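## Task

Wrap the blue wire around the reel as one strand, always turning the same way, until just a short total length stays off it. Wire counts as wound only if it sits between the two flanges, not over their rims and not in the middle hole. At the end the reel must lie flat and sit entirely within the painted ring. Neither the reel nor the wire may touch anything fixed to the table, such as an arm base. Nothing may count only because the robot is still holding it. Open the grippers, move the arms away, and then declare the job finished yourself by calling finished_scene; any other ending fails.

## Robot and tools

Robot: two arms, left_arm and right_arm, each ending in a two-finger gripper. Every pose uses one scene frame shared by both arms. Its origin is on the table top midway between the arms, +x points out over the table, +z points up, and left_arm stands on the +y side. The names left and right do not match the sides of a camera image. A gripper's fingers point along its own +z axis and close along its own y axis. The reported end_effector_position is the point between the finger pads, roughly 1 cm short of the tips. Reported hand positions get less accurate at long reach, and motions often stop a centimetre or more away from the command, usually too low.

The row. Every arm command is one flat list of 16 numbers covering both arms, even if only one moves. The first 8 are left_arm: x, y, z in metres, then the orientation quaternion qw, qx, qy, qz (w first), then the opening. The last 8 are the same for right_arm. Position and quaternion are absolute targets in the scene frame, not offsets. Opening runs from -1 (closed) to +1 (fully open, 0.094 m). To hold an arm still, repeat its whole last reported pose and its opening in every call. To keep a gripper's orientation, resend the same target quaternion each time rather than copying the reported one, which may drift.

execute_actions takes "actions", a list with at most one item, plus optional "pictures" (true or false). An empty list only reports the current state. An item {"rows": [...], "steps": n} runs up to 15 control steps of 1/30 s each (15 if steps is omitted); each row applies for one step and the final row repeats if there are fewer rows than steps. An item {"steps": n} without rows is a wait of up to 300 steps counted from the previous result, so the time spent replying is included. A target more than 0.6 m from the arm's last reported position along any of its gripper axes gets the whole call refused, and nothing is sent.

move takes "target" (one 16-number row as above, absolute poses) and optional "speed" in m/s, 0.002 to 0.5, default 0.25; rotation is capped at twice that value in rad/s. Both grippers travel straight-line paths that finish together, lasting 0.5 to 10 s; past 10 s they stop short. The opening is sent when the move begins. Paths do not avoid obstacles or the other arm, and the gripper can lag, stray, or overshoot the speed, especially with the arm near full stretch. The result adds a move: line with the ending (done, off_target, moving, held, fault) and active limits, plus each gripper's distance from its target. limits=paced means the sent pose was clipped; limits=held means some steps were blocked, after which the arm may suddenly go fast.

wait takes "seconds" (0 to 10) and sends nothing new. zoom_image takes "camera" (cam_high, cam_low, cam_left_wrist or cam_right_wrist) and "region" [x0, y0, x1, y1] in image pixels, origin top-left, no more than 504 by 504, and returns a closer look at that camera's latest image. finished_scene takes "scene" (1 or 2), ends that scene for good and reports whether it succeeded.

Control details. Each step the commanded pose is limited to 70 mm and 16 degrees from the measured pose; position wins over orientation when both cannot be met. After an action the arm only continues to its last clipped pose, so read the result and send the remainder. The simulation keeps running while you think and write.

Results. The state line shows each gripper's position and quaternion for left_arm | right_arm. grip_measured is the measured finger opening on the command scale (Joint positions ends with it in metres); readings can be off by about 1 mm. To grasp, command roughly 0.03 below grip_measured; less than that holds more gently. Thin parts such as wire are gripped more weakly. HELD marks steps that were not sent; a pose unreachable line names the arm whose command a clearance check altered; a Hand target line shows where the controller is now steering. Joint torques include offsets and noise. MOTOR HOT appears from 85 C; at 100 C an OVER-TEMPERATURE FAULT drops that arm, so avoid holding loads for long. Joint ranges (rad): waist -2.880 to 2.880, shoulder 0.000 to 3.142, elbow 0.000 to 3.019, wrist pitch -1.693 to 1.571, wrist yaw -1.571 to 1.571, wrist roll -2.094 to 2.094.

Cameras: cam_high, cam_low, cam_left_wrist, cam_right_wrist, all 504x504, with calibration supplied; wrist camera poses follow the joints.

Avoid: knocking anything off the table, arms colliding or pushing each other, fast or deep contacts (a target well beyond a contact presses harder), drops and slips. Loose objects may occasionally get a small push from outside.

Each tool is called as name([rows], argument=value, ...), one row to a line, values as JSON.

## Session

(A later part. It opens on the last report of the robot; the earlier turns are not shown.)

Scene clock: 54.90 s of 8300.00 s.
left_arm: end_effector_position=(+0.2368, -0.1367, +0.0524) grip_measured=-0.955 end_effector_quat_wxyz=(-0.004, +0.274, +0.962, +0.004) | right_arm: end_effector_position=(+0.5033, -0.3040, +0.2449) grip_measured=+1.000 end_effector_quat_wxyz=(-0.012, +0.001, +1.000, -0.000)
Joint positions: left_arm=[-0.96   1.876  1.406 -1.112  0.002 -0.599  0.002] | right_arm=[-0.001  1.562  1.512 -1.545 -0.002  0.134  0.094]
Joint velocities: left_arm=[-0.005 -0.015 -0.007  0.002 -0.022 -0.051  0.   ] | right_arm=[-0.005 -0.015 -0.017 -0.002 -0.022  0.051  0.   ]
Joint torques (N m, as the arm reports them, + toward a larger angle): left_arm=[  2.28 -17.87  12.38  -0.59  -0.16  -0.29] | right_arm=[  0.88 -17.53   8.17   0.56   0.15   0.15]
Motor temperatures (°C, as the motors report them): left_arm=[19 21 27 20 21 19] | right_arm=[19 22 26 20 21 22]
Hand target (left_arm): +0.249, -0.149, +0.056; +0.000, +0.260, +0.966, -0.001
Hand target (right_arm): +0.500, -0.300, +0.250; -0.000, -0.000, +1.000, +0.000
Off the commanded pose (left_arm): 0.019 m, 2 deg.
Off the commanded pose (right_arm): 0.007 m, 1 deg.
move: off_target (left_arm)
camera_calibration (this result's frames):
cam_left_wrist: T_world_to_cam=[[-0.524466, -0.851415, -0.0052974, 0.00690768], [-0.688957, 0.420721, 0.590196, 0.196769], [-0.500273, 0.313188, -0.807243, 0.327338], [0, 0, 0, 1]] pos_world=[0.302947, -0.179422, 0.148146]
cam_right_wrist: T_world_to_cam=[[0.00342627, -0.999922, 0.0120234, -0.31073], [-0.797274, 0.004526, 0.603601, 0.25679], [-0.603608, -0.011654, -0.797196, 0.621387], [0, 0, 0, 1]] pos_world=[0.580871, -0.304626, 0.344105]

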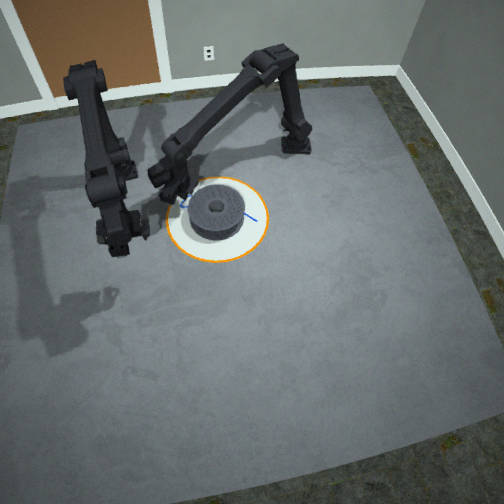

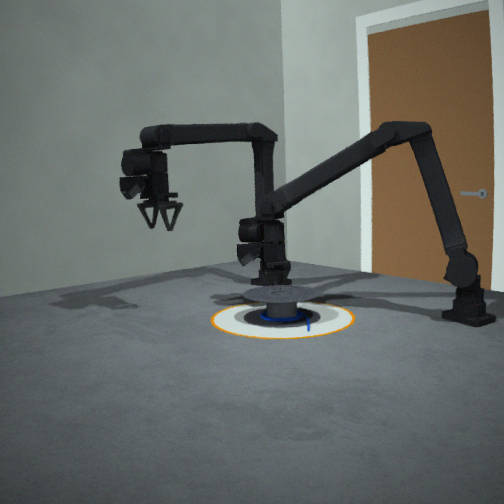

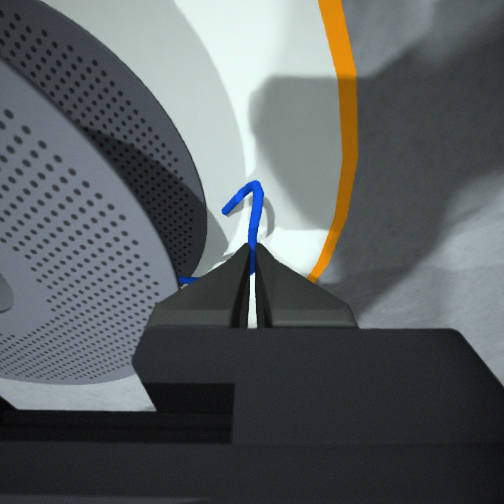

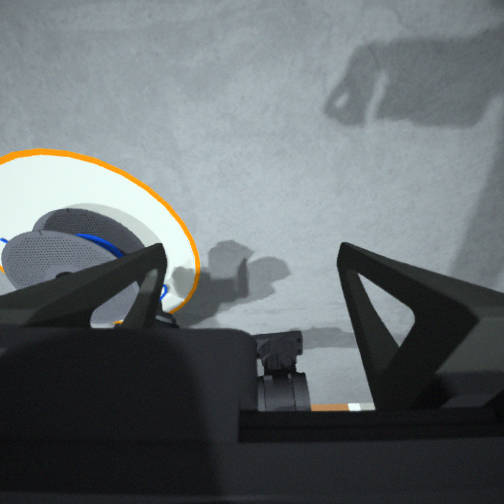

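move(target=[0.237,-0.137,0.035,0,0.26,0.966,0,-1, 0.45,-0.35,0.2,0,0,1,0,1], speed=0.05)

move(target=[0.237,-0.137,0.035,0,0.26,0.966,0,-0.6, 0.45,-0.35,0.2,0,0,1,0,1], speed=0.05)

move(target=[0.2,-0.12,0.16,0,0.26,0.966,0,-0.6, 0.45,-0.35,0.2,0,0,1,0,1], speed=0.15)

Scene clock: 62.03 s of 8300.00 s.
left_arm: end_effector_position=(+0.2376, -0.1386, +0.0468) grip_measured=-0.955 end_effector_quat_wxyz=(+0.002, +0.267, +0.964, -0.004) | right_arm: end_effector_position=(+0.4508, -0.3435, +0.1956) grip_measured=+1.000 end_effector_quat_wxyz=(-0.011, -0.000, +1.000, +0.000)
Joint positions: left_arm=[-0.96   1.876  1.39  -1.076  0.002 -0.613  0.002] | right_arm=[-0.08   1.433  1.239 -1.4   -0.002  0.054  0.094]
Joint velocities: left_arm=[ 0.005 -0.015 -0.002 -0.022 -0.051 -0.022  0.   ] | right_arm=[-0.015  0.005  0.007  0.007 -0.007 -0.022  0.   ]
Joint torques (N m, as the arm reports them, + toward a larger angle): left_arm=[  1.38 -18.83   6.98   0.86  -0.16  -0.27] | right_arm=[ -1.44 -14.52   8.3    0.55   0.13  -0.05]
Motor temperatures (°C, as the motors report them): left_arm=[19 22 28 20 21 19] | right_arm=[19 22 26 20 21 22]
Hand target (left_arm): +0.237, -0.137, +0.035; -0.000, +0.260, +0.966, +0.000
Hand target (right_arm): +0.450, -0.349, +0.200; +0.000, +0.000, +1.000, -0.000
Off the commanded pose (left_arm): 0.012 m, 1 deg.
Off the commanded pose (right_arm): 0.008 m, 1 deg.
After step 90, 2.17 s passed at rest.
move: off_target (left_arm)
camera_calibration (this result's frames):
cam_left_wrist: T_world_to_cam=[[-0.512399, -0.858726, 0.00602433, 0.00133772], [-0.699588, 0.42149, 0.576994, 0.204632], [-0.498019, 0.291437, -0.816726, 0.320708], [0, 0, 0, 1]] pos_world=[0.303563, -0.178568, 0.143851]
cam_right_wrist: T_world_to_cam=[[0.00455725, -0.999931, 0.0108409, -0.349739], [-0.797766, 0.00290123, 0.602961, 0.244718], [-0.60295, -0.0113964, -0.797697, 0.549874], [0, 0, 0, 1]] pos_world=[0.528368, -0.344158, 0.294869]

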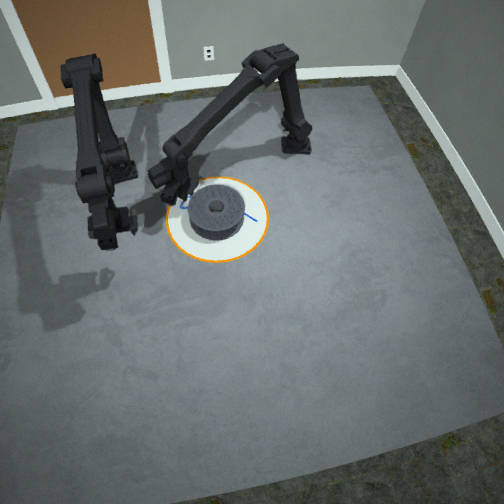

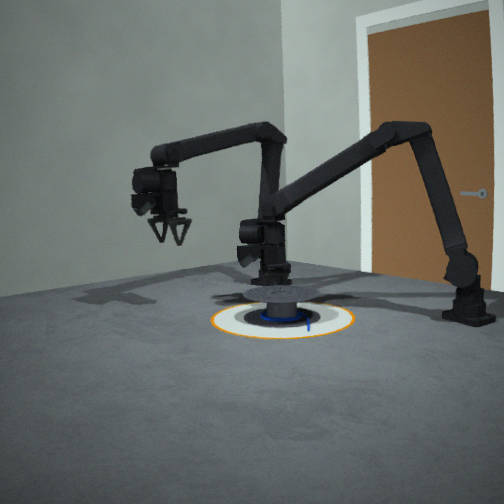

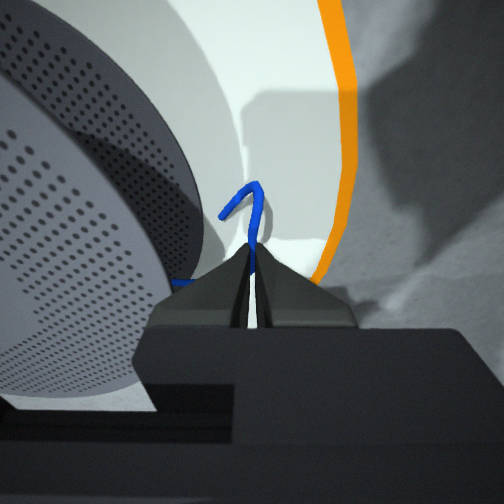

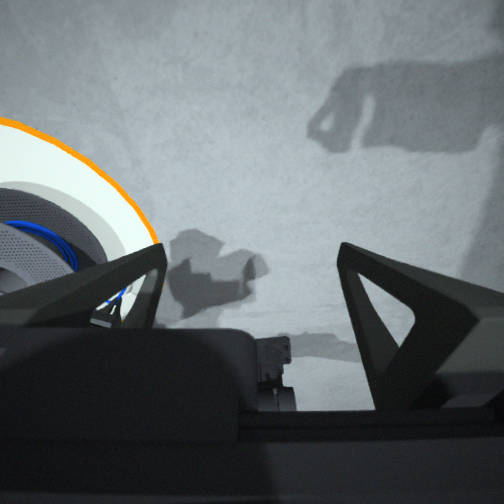

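Scene clock: 62.73 s of 8300.00 s.
left_arm: end_effector_position=(+0.2379, -0.1392, +0.0468) grip_measured=-0.603 end_effector_quat_wxyz=(+0.003, +0.267, +0.964, -0.005) | right_arm: end_effector_position=(+0.4508, -0.3435, +0.1956) grip_measured=+1.000 end_effector_quat_wxyz=(-0.011, -0.002, +1.000, +0.000)
Joint positions: left_arm=[-0.96   1.876  1.39  -1.073  0.002 -0.615  0.019] | right_arm=[-0.08   1.433  1.239 -1.4   -0.002  0.051  0.094]
Joint velocities: left_arm=[ 0.015  0.005 -0.017 -0.007  0.037 -0.051  0.   ] | right_arm=[ 0.005  0.005  0.012  0.022 -0.081  0.022  0.   ]
Joint torques (N m, as the arm reports them, + toward a larger angle): left_arm=[  1.35 -18.82   6.95   0.75  -0.17  -0.27] | right_arm=[ -1.46 -14.87   8.35   0.48   0.13  -0.06]
Motor temperatures (°C, as the motors report them): left_arm=[19 22 28 20 21 19] | right_arm=[19 22 26 20 21 22]
Hand target (left_arm): +0.237, -0.137, +0.035; +0.000, +0.260, +0.966, -0.000
Hand target (right_arm): +0.450, -0.350, +0.200; -0.000, -0.000, +1.000, -0.000
Off the commanded pose (left_arm): 0.012 m, 1 deg.
Off the commanded pose (right_arm): 0.008 m, 1 deg.
move: off_target (left_arm)
camera_calibration (this result's frames):
cam_left_wrist: T_world_to_cam=[[-0.511096, -0.85949, 0.00758027, 0.000468792], [-0.700845, 0.421831, 0.575217, 0.205497], [-0.497591, 0.288679, -0.817966, 0.320593], [0, 0, 0, 1]] pos_world=[0.303785, -0.17883, 0.144025]
cam_right_wrist: T_world_to_cam=[[0.007608, -0.999913, 0.0107708, -0.351095], [-0.797771, 0.000424958, 0.60296, 0.24387], [-0.602912, -0.01318, -0.797699, 0.549244], [0, 0, 0, 1]] pos_world=[0.52837, -0.343929, 0.294869]

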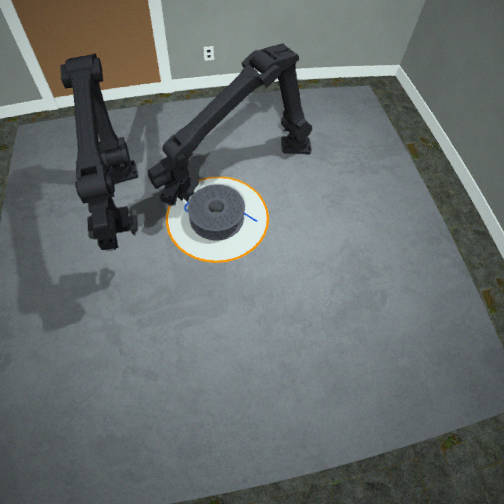

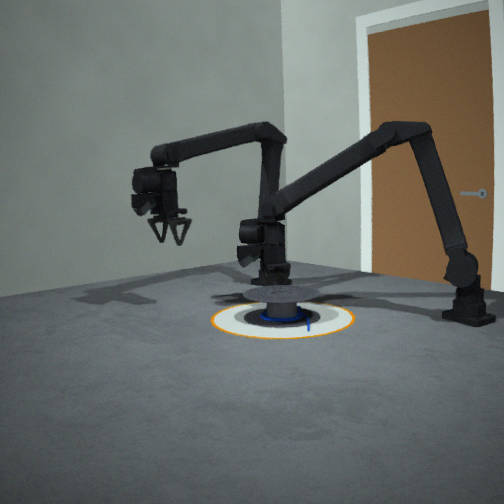

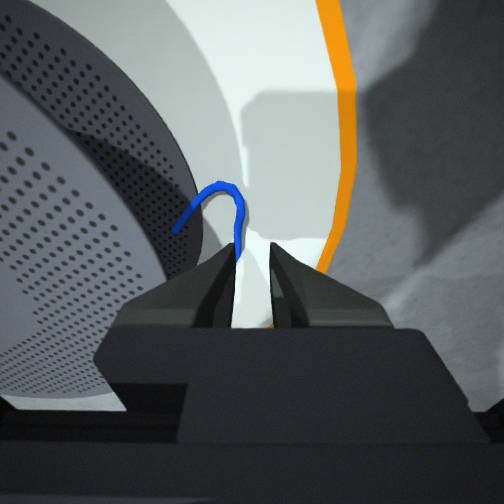

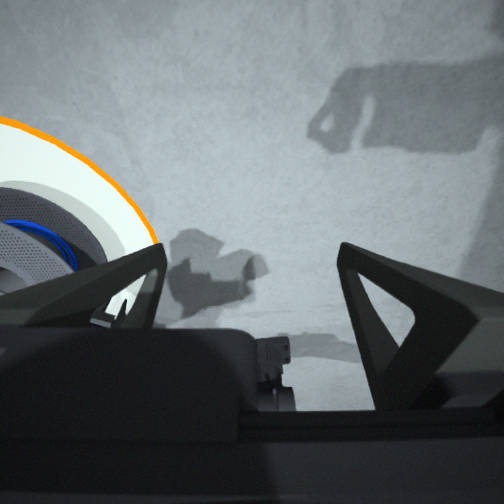

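Scene clock: 63.97 s of 8300.00 s.
left_arm: end_effector_position=(+0.1989, -0.1024, +0.1391) grip_measured=-0.603 end_effector_quat_wxyz=(-0.013, +0.262, +0.965, +0.016) | right_arm: end_effector_position=(+0.4508, -0.3435, +0.1956) grip_measured=+1.000 end_effector_quat_wxyz=(-0.011, -0.002, +1.000, +0.000)
Joint positions: left_arm=[-1.002  1.698  1.398 -1.312  0.002 -0.667  0.019] | right_arm=[-0.08   1.433  1.239 -1.4   -0.002  0.051  0.094]
Joint velocities: left_arm=[ 0.005  0.005 -0.017 -0.007 -0.022 -0.095 -0.001] | right_arm=[ 0.005  0.024 -0.007  0.002  0.022 -0.022  0.   ]
Joint torques (N m, as the arm reports them, + toward a larger angle): left_arm=[  0.52 -18.4   12.81  -0.8   -0.12  -0.29] | right_arm=[ -1.43 -14.88   8.35   0.47   0.13  -0.07]
Motor temperatures (°C, as the motors report them): left_arm=[19 22 28 20 21 19] | right_arm=[19 22 26 20 21 22]
Hand target (left_arm): +0.199, -0.117, +0.160; -0.001, +0.260, +0.966, -0.000
Hand target (right_arm): +0.450, -0.350, +0.200; -0.000, -0.000, +1.000, -0.000
Off the commanded pose (left_arm): 0.027 m, 2 deg.
Off the commanded pose (right_arm): 0.008 m, 1 deg.
move: off_target (left_arm)
camera_calibration (this result's frames):
cam_left_wrist: T_world_to_cam=[[-0.502702, -0.864113, -0.0244675, 0.013734], [-0.693353, 0.386134, 0.60841, 0.0998014], [-0.516287, 0.322813, -0.793246, 0.369799], [0, 0, 0, 1]] pos_world=[0.267024, -0.146045, 0.232957]
cam_right_wrist: T_world_to_cam=[[0.00798934, -0.99991, 0.010762, -0.351264], [-0.797771, 0.000115423, 0.60296, 0.243764], [-0.602907, -0.0134029, -0.797699, 0.549165], [0, 0, 0, 1]] pos_world=[0.52837, -0.3439, 0.294869]

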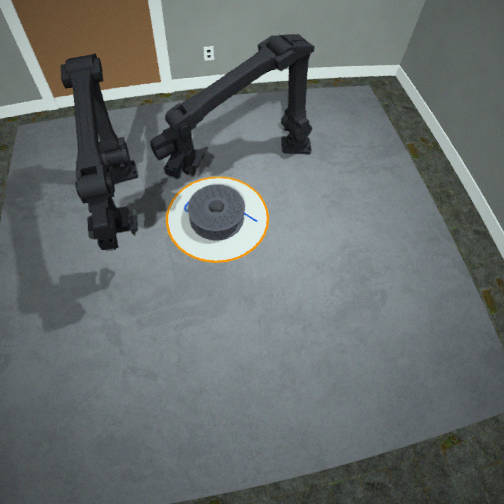

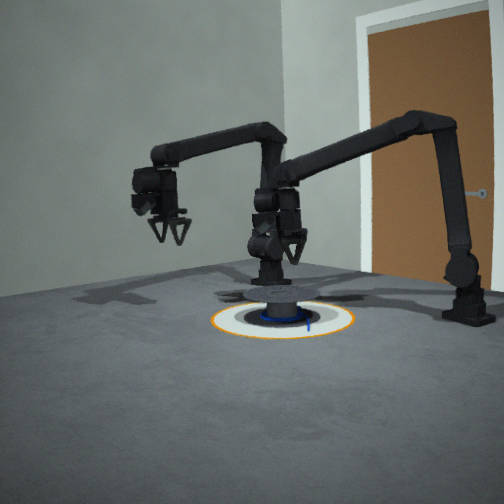

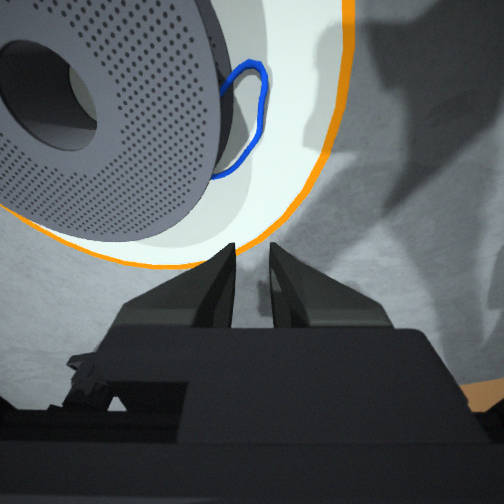

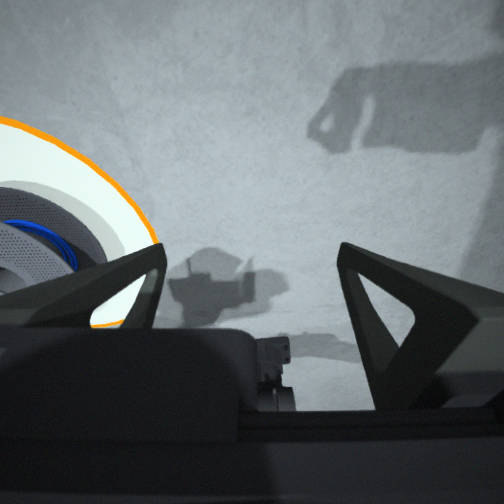

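move(target=[0.3,0.2,0.2,0,0.26,0.966,0,-0.6, 0.275,-0.23,0.09,0.327,-0.627,0.627,0.327,-0.5], speed=0.2)

Scene clock: 83.83 s of 8300.00 s.
left_arm: end_effector_position=(+0.3083, +0.1939, +0.2003) grip_measured=-0.603 end_effector_quat_wxyz=(+0.013, +0.257, +0.966, +0.000) | right_arm: end_effector_position=(+0.2795, -0.2275, +0.0945) grip_measured=-0.498 end_effector_quat_wxyz=(+0.331, -0.627, +0.628, +0.321)
Joint positions: left_arm=[-0.319  1.2    1.037 -1.383 -0.007  0.007  0.019] | right_arm=[-0.144  1.158  0.487 -0.891 -0.959 -1.575  0.024]
Joint velocities: left_arm=[-0.015 -0.005  0.007 -0.022  0.022 -0.037 -0.   ] | right_arm=[ 0.005 -0.005 -0.002 -0.017 -0.007 -0.022 -0.001]
Joint torques (N m, as the arm reports them, + toward a larger angle): left_arm=[ 2.18 -9.95  7.86 -0.61 -0.13  0.06] | right_arm=[-0.56 -5.21  6.6   0.19 -0.61 -0.09]
Motor temperatures (°C, as the motors report them): left_arm=[19 22 29 20 21 20] | right_arm=[19 21 26 20 21 22]
Hand target (left_arm): +0.303, +0.201, +0.199; +0.005, +0.260, +0.966, +0.003
Hand target (right_arm): +0.278, -0.228, +0.090; -0.330, +0.627, -0.627, -0.323
Off the commanded pose (left_arm): 0.010 m, 1 deg.
Off the commanded pose (right_arm): 0.007 m, 1 deg.
After step 90, 11.83 s passed at rest.
move: done
camera_calibration (this result's frames):
cam_left_wrist: T_world_to_cam=[[-0.494419, -0.869192, -0.00741774, 0.321255], [-0.721224, 0.405458, 0.56164, 0.0382473], [-0.485165, 0.283035, -0.827349, 0.384105], [0, 0, 0, 1]] pos_world=[0.372774, 0.155009, 0.298691]
cam_right_wrist: T_world_to_cam=[[0.999651, -0.0140133, 0.0223814, -0.286737], [-0.00589271, -0.944582, -0.328222, -0.180201], [0.0257405, 0.327975, -0.944336, 0.282543], [0, 0, 0, 1]] pos_world=[0.278302, -0.2669, 0.214087]

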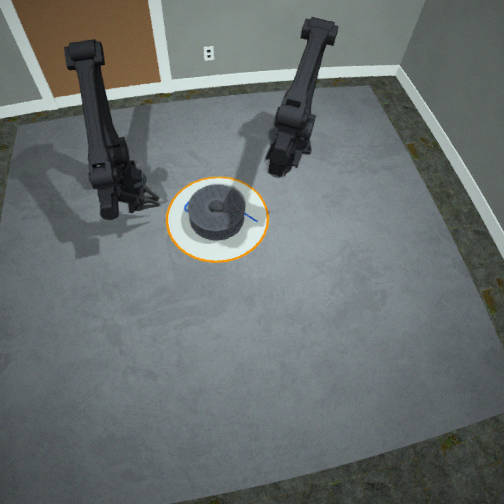

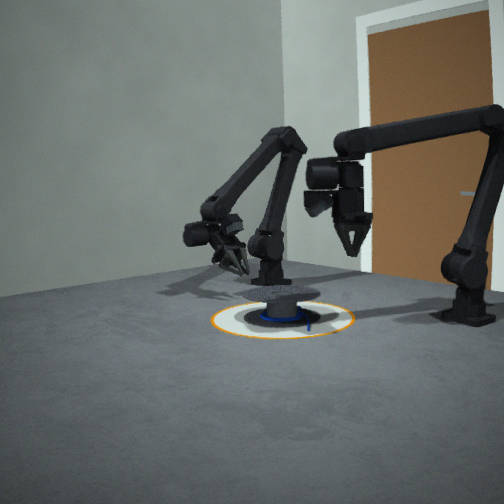

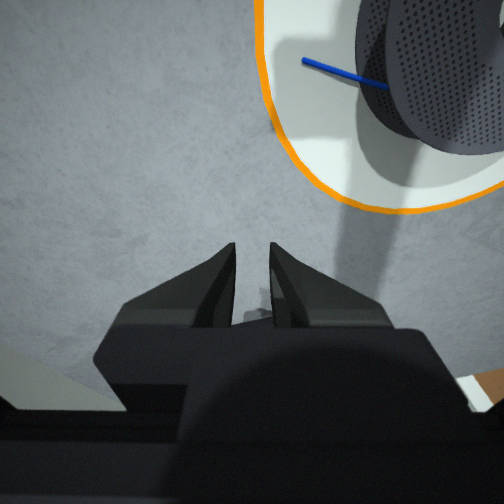

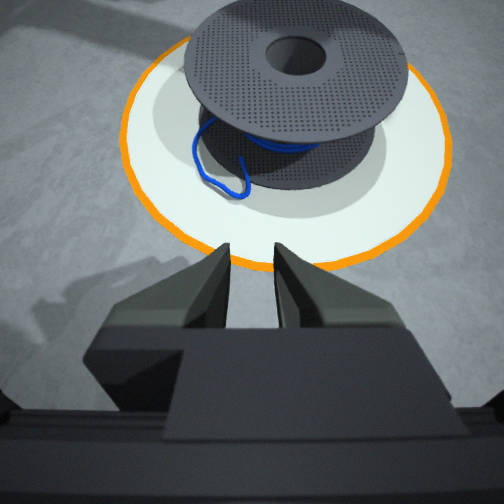

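move(target=[0.3,0.2,0.2,0,0.26,0.966,0,-0.6, 0.273,-0.135,0.035,0.327,-0.627,0.627,0.327,-0.5], speed=0.1)

move(target=[0.3,0.2,0.2,0,0.26,0.966,0,-0.6, 0.273,-0.108,0.018,0.327,-0.627,0.627,0.327,-0.5], speed=0.04)

Scene clock: 88.97 s of 8300.00 s.
left_arm: end_effector_position=(+0.3056, +0.1950, +0.2002) grip_measured=-0.603 end_effector_quat_wxyz=(+0.007, +0.258, +0.966, +0.001) | right_arm: end_effector_position=(+0.2787, -0.1368, +0.0392) grip_measured=-0.498 end_effector_quat_wxyz=(+0.330, -0.629, +0.625, +0.325)
Joint positions: left_arm=[-0.319  1.2    1.037 -1.394 -0.005  0.008  0.019] | right_arm=[ 0.228  1.319  0.368 -0.145 -0.872 -0.991  0.024]
Joint velocities: left_arm=[-0.015 -0.005 -0.022 -0.012  0.022 -0.007  0.001] | right_arm=[-0.005 -0.005  0.002  0.012 -0.007  0.007  0.   ]
Joint torques (N m, as the arm reports them, + toward a larger angle): left_arm=[ 2.01 -9.97  8.12 -0.62  0.1   0.01] | right_arm=[ 1.   -6.74  5.23  1.34 -0.34  0.18]
Motor temperatures (°C, as the motors report them): left_arm=[19 22 28 20 21 20] | right_arm=[19 21 26 20 22 22]
Hand target (left_arm): +0.300, +0.200, +0.200; +0.000, +0.260, +0.966, +0.000
Hand target (right_arm): +0.274, -0.135, +0.035; -0.325, +0.628, -0.626, -0.328
Off the commanded pose (left_arm): 0.008 m, 1 deg.
Off the commanded pose (right_arm): 0.007 m, 1 deg.
After step 90, 0.47 s passed at rest.
move: done
camera_calibration (this result's frames):
cam_left_wrist: T_world_to_cam=[[-0.495515, -0.868582, -0.00548742, 0.320747], [-0.714574, 0.404047, 0.571078, 0.0323015], [-0.493811, 0.286899, -0.820877, 0.383078], [0, 0, 0, 1]] pos_world=[0.371185, 0.155639, 0.297774]
cam_right_wrist: T_world_to_cam=[[0.999798, -0.00491695, 0.0194773, -0.28216], [0.00181998, -0.943424, -0.331584, -0.114521], [0.0200057, 0.331553, -0.943225, 0.20259], [0, 0, 0, 1]] pos_world=[0.278258, -0.176599, 0.15861]

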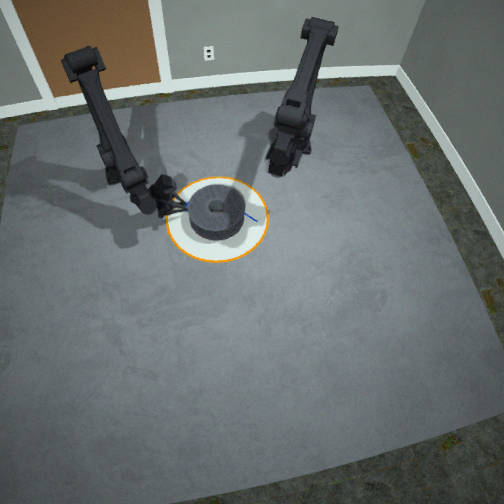

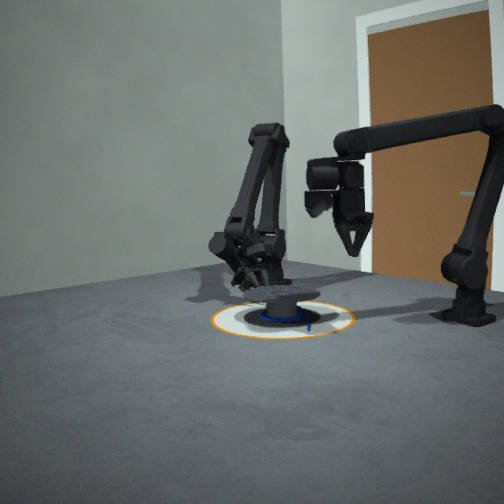

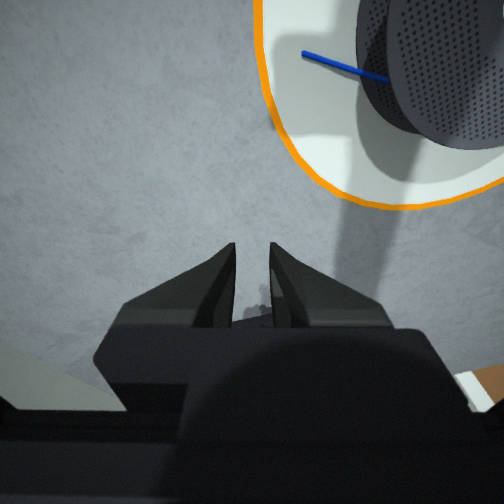

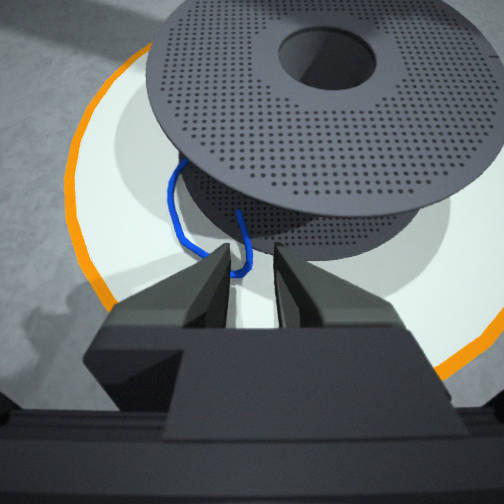

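Scene clock: 90.17 s of 8300.00 s.
left_arm: end_effector_position=(+0.3056, +0.1949, +0.2002) grip_measured=-0.603 end_effector_quat_wxyz=(+0.007, +0.258, +0.966, +0.001) | right_arm: end_effector_position=(+0.2793, -0.1095, +0.0230) grip_measured=-0.498 end_effector_quat_wxyz=(+0.332, -0.628, +0.625, +0.323)
Joint positions: left_arm=[-0.319  1.2    1.037 -1.394 -0.005  0.008  0.019] | right_arm=[ 0.326  1.415  0.36   0.063 -0.821 -0.858  0.024]
Joint velocities: left_arm=[ 0.005 -0.005 -0.007  0.017  0.007 -0.022 -0.   ] | right_arm=[-0.005  0.005  0.012  0.012 -0.022  0.051 -0.   ]
Joint torques (N m, as the arm reports them, + toward a larger angle): left_arm=[ 2.   -9.95  8.13 -0.64  0.1   0.02] | right_arm=[ 1.12 -7.25  4.57  1.64 -0.29  0.16]
Motor temperatures (°C, as the motors report them): left_arm=[19 22 28 20 21 20] | right_arm=[19 21 26 20 22 22]
Hand target (left_arm): +0.300, +0.200, +0.200; +0.000, +0.260, +0.966, +0.000
Hand target (right_arm): +0.273, -0.108, +0.018; -0.326, +0.627, -0.627, -0.327
Off the commanded pose (left_arm): 0.008 m, 1 deg.
Off the commanded pose (right_arm): 0.008 m, 1 deg.
move: done
camera_calibration (this result's frames):
cam_left_wrist: T_world_to_cam=[[-0.49552, -0.868581, -0.00510599, 0.320607], [-0.714465, 0.404241, 0.571078, 0.0322307], [-0.493963, 0.286629, -0.82088, 0.383178], [0, 0, 0, 1]] pos_world=[0.371171, 0.155614, 0.297774]
cam_right_wrist: T_world_to_cam=[[0.999675, -0.00879657, 0.0239177, -0.28274], [-0.000328545, -0.942908, -0.333054, -0.0935115], [0.025482, 0.332938, -0.942604, 0.17692], [0, 0, 0, 1]] pos_world=[0.278109, -0.149563, 0.142384]

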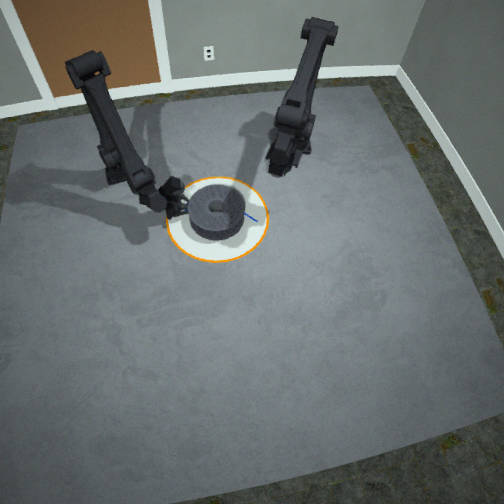

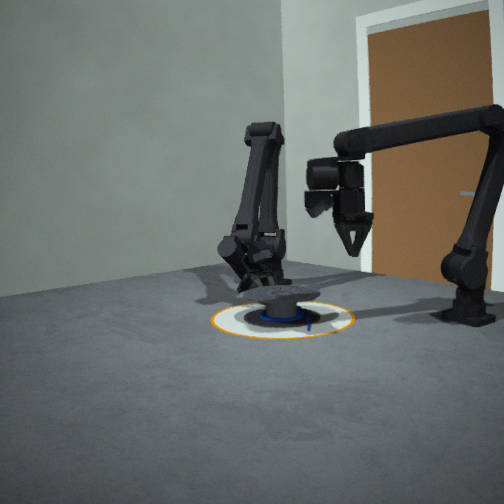

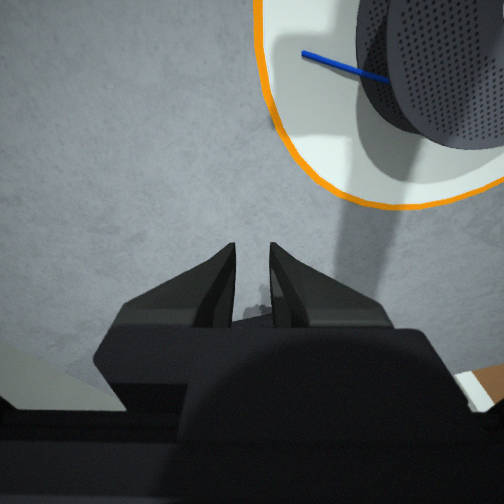

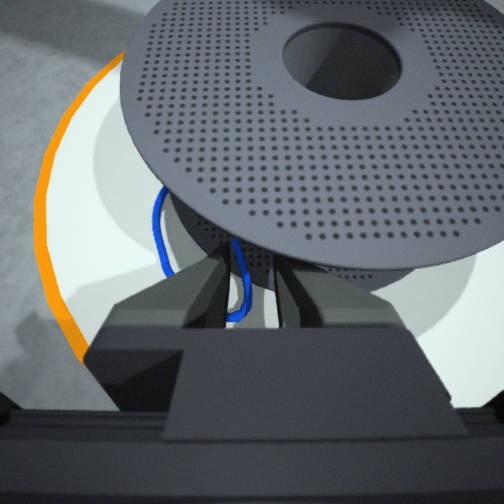

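Shift −x and lower a bit.

move(target=[0.3,0.2,0.2,0,0.26,0.966,0,-0.6, 0.265,-0.112,0.010,0.327,-0.627,0.627,0.327,-0.5], speed=0.03)

move(target=[0.3,0.2,0.2,0,0.26,0.966,0,-0.6, 0.265,-0.112,0.010,0.327,-0.627,0.627,0.327,-1], speed=0.03)

Scene clock: 93.30 s of 8300.00 s.
left_arm: end_effector_position=(+0.3056, +0.1949, +0.2002) grip_measured=-0.603 end_effector_quat_wxyz=(+0.007, +0.258, +0.966, +0.001) | right_arm: end_effector_position=(+0.2727, -0.1128, +0.0174) grip_measured=-0.498 end_effector_quat_wxyz=(+0.337, -0.627, +0.624, +0.322)
Joint positions: left_arm=[-0.319  1.2    1.037 -1.394 -0.005  0.008  0.019] | right_arm=[ 0.326  1.423  0.331  0.114 -0.821 -0.852  0.024]
Joint velocities: left_arm=[-0.034 -0.005 -0.007  0.007 -0.037 -0.037  0.001] | right_arm=[-0.005 -0.015 -0.007  0.002  0.095  0.007 -0.001]
Joint torques (N m, as the arm reports them, + toward a larger angle): left_arm=[ 1.97 -9.9   8.13 -0.66  0.09  0.01] | right_arm=[ 1.24 -6.6   4.23  1.56 -0.26  0.17]
Motor temperatures (°C, as the motors report them): left_arm=[19 22 28 20 21 20] | right_arm=[19 21 26 20 22 22]
Hand target (left_arm): +0.300, +0.200, +0.200; +0.000, +0.260, +0.966, +0.000
Hand target (right_arm): +0.265, -0.112, +0.010; -0.327, +0.627, -0.627, -0.327
Off the commanded pose (left_arm): 0.008 m, 1 deg.
Off the commanded pose (right_arm): 0.011 m, 1 deg.
move: off_target (right_arm)
camera_calibration (this result's frames):
cam_left_wrist: T_world_to_cam=[[-0.49552, -0.868581, -0.00510599, 0.320607], [-0.714465, 0.404241, 0.571078, 0.0322307], [-0.493963, 0.286629, -0.82088, 0.383178], [0, 0, 0, 1]] pos_world=[0.371171, 0.155614, 0.297774]
cam_right_wrist: T_world_to_cam=[[0.999463, -0.0121994, 0.0304247, -0.276539], [-0.00118471, -0.941003, -0.338397, -0.097908], [0.032758, 0.338179, -0.940511, 0.171416], [0, 0, 0, 1]] pos_world=[0.270659, -0.153475, 0.136501]

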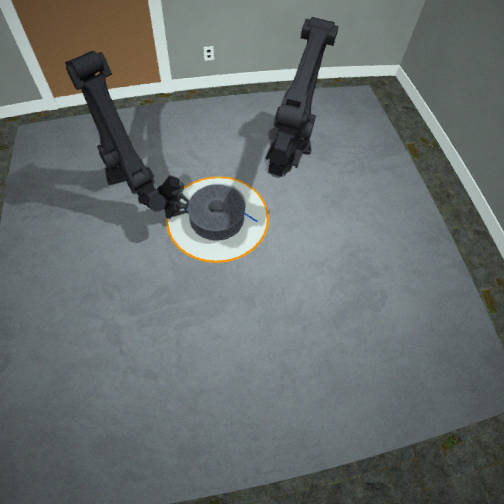

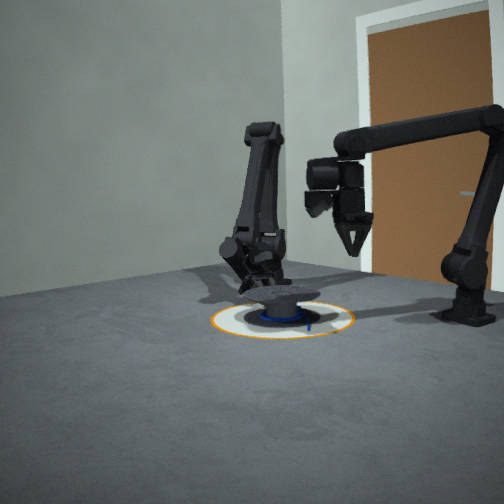

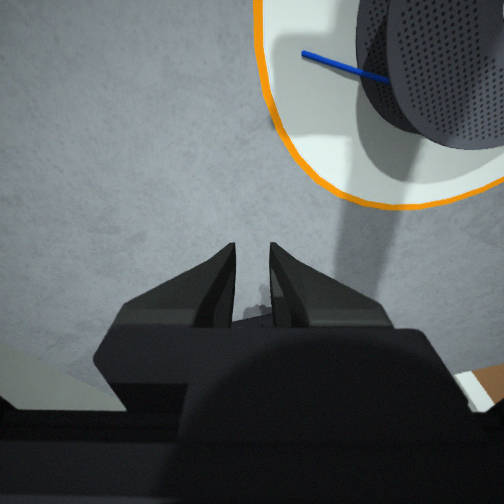

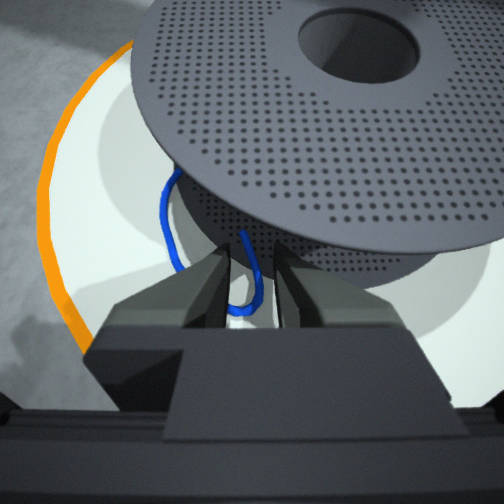

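Scene clock: 94.00 s of 8300.00 s.
left_arm: end_effector_position=(+0.3056, +0.1949, +0.2002) grip_measured=-0.603 end_effector_quat_wxyz=(+0.007, +0.258, +0.966, +0.001) | right_arm: end_effector_position=(+0.2725, -0.1126, +0.0176) grip_measured=-0.975 end_effector_quat_wxyz=(+0.337, -0.627, +0.624, +0.323)
Joint positions: left_arm=[-0.319  1.2    1.037 -1.394 -0.005  0.008  0.019] | right_arm=[ 0.326  1.423  0.331  0.114 -0.823 -0.851  0.001]
Joint velocities: left_arm=[-0.005 -0.005 -0.002  0.012 -0.066  0.007  0.   ] | right_arm=[-0.005  0.005 -0.002  0.007 -0.022  0.022  0.   ]
Joint torques (N m, as the arm reports them, + toward a larger angle): left_arm=[ 2.02 -9.95  8.14 -0.64  0.09  0.02] | right_arm=[ 1.2  -6.69  4.19  1.56 -0.17  0.19]
Motor temperatures (°C, as the motors report them): left_arm=[19 21 28 20 21 20] | right_arm=[19 21 25 20 22 22]
Hand target (left_arm): +0.300, +0.200, +0.200; +0.000, +0.260, +0.966, +0.000
Hand target (right_arm): +0.265, -0.112, +0.010; -0.327, +0.627, -0.627, -0.327
Off the commanded pose (left_arm): 0.008 m, 1 deg.
Off the commanded pose (right_arm): 0.011 m, 1 deg.
move: off_target (right_arm)
camera_calibration (this result's frames):
cam_left_wrist: T_world_to_cam=[[-0.49552, -0.868581, -0.00510599, 0.320607], [-0.714465, 0.404241, 0.571078, 0.0322307], [-0.493963, 0.286629, -0.82088, 0.383178], [0, 0, 0, 1]] pos_world=[0.371171, 0.155614, 0.297774]
cam_right_wrist: T_world_to_cam=[[0.999506, -0.0114087, 0.0292718, -0.276239], [-0.000771408, -0.940365, -0.340166, -0.0976394], [0.031407, 0.339976, -0.93991, 0.17218], [0, 0, 0, 1]] pos_world=[0.27062, -0.153505, 0.136706]

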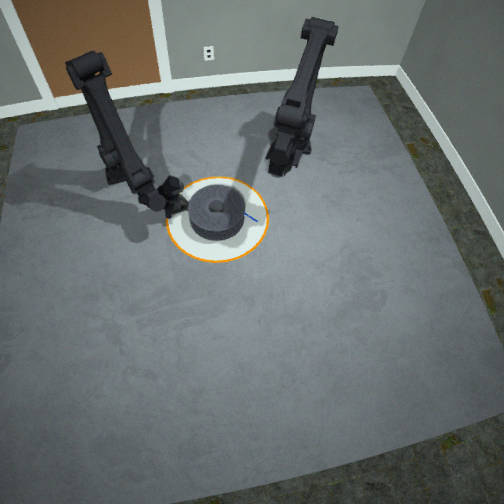

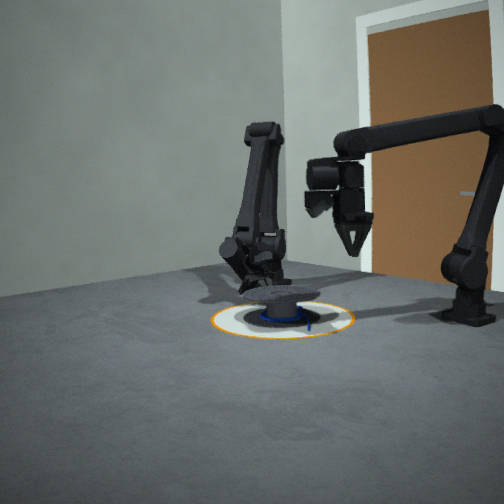

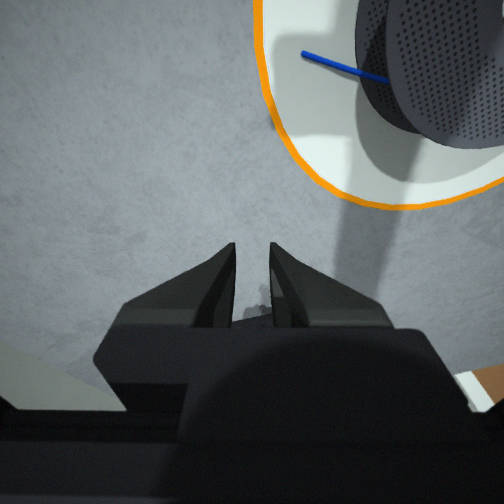

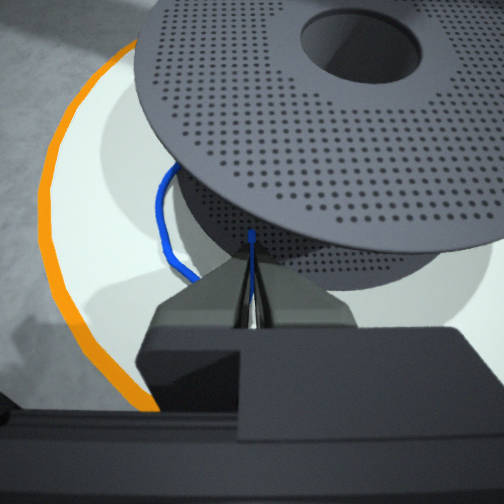

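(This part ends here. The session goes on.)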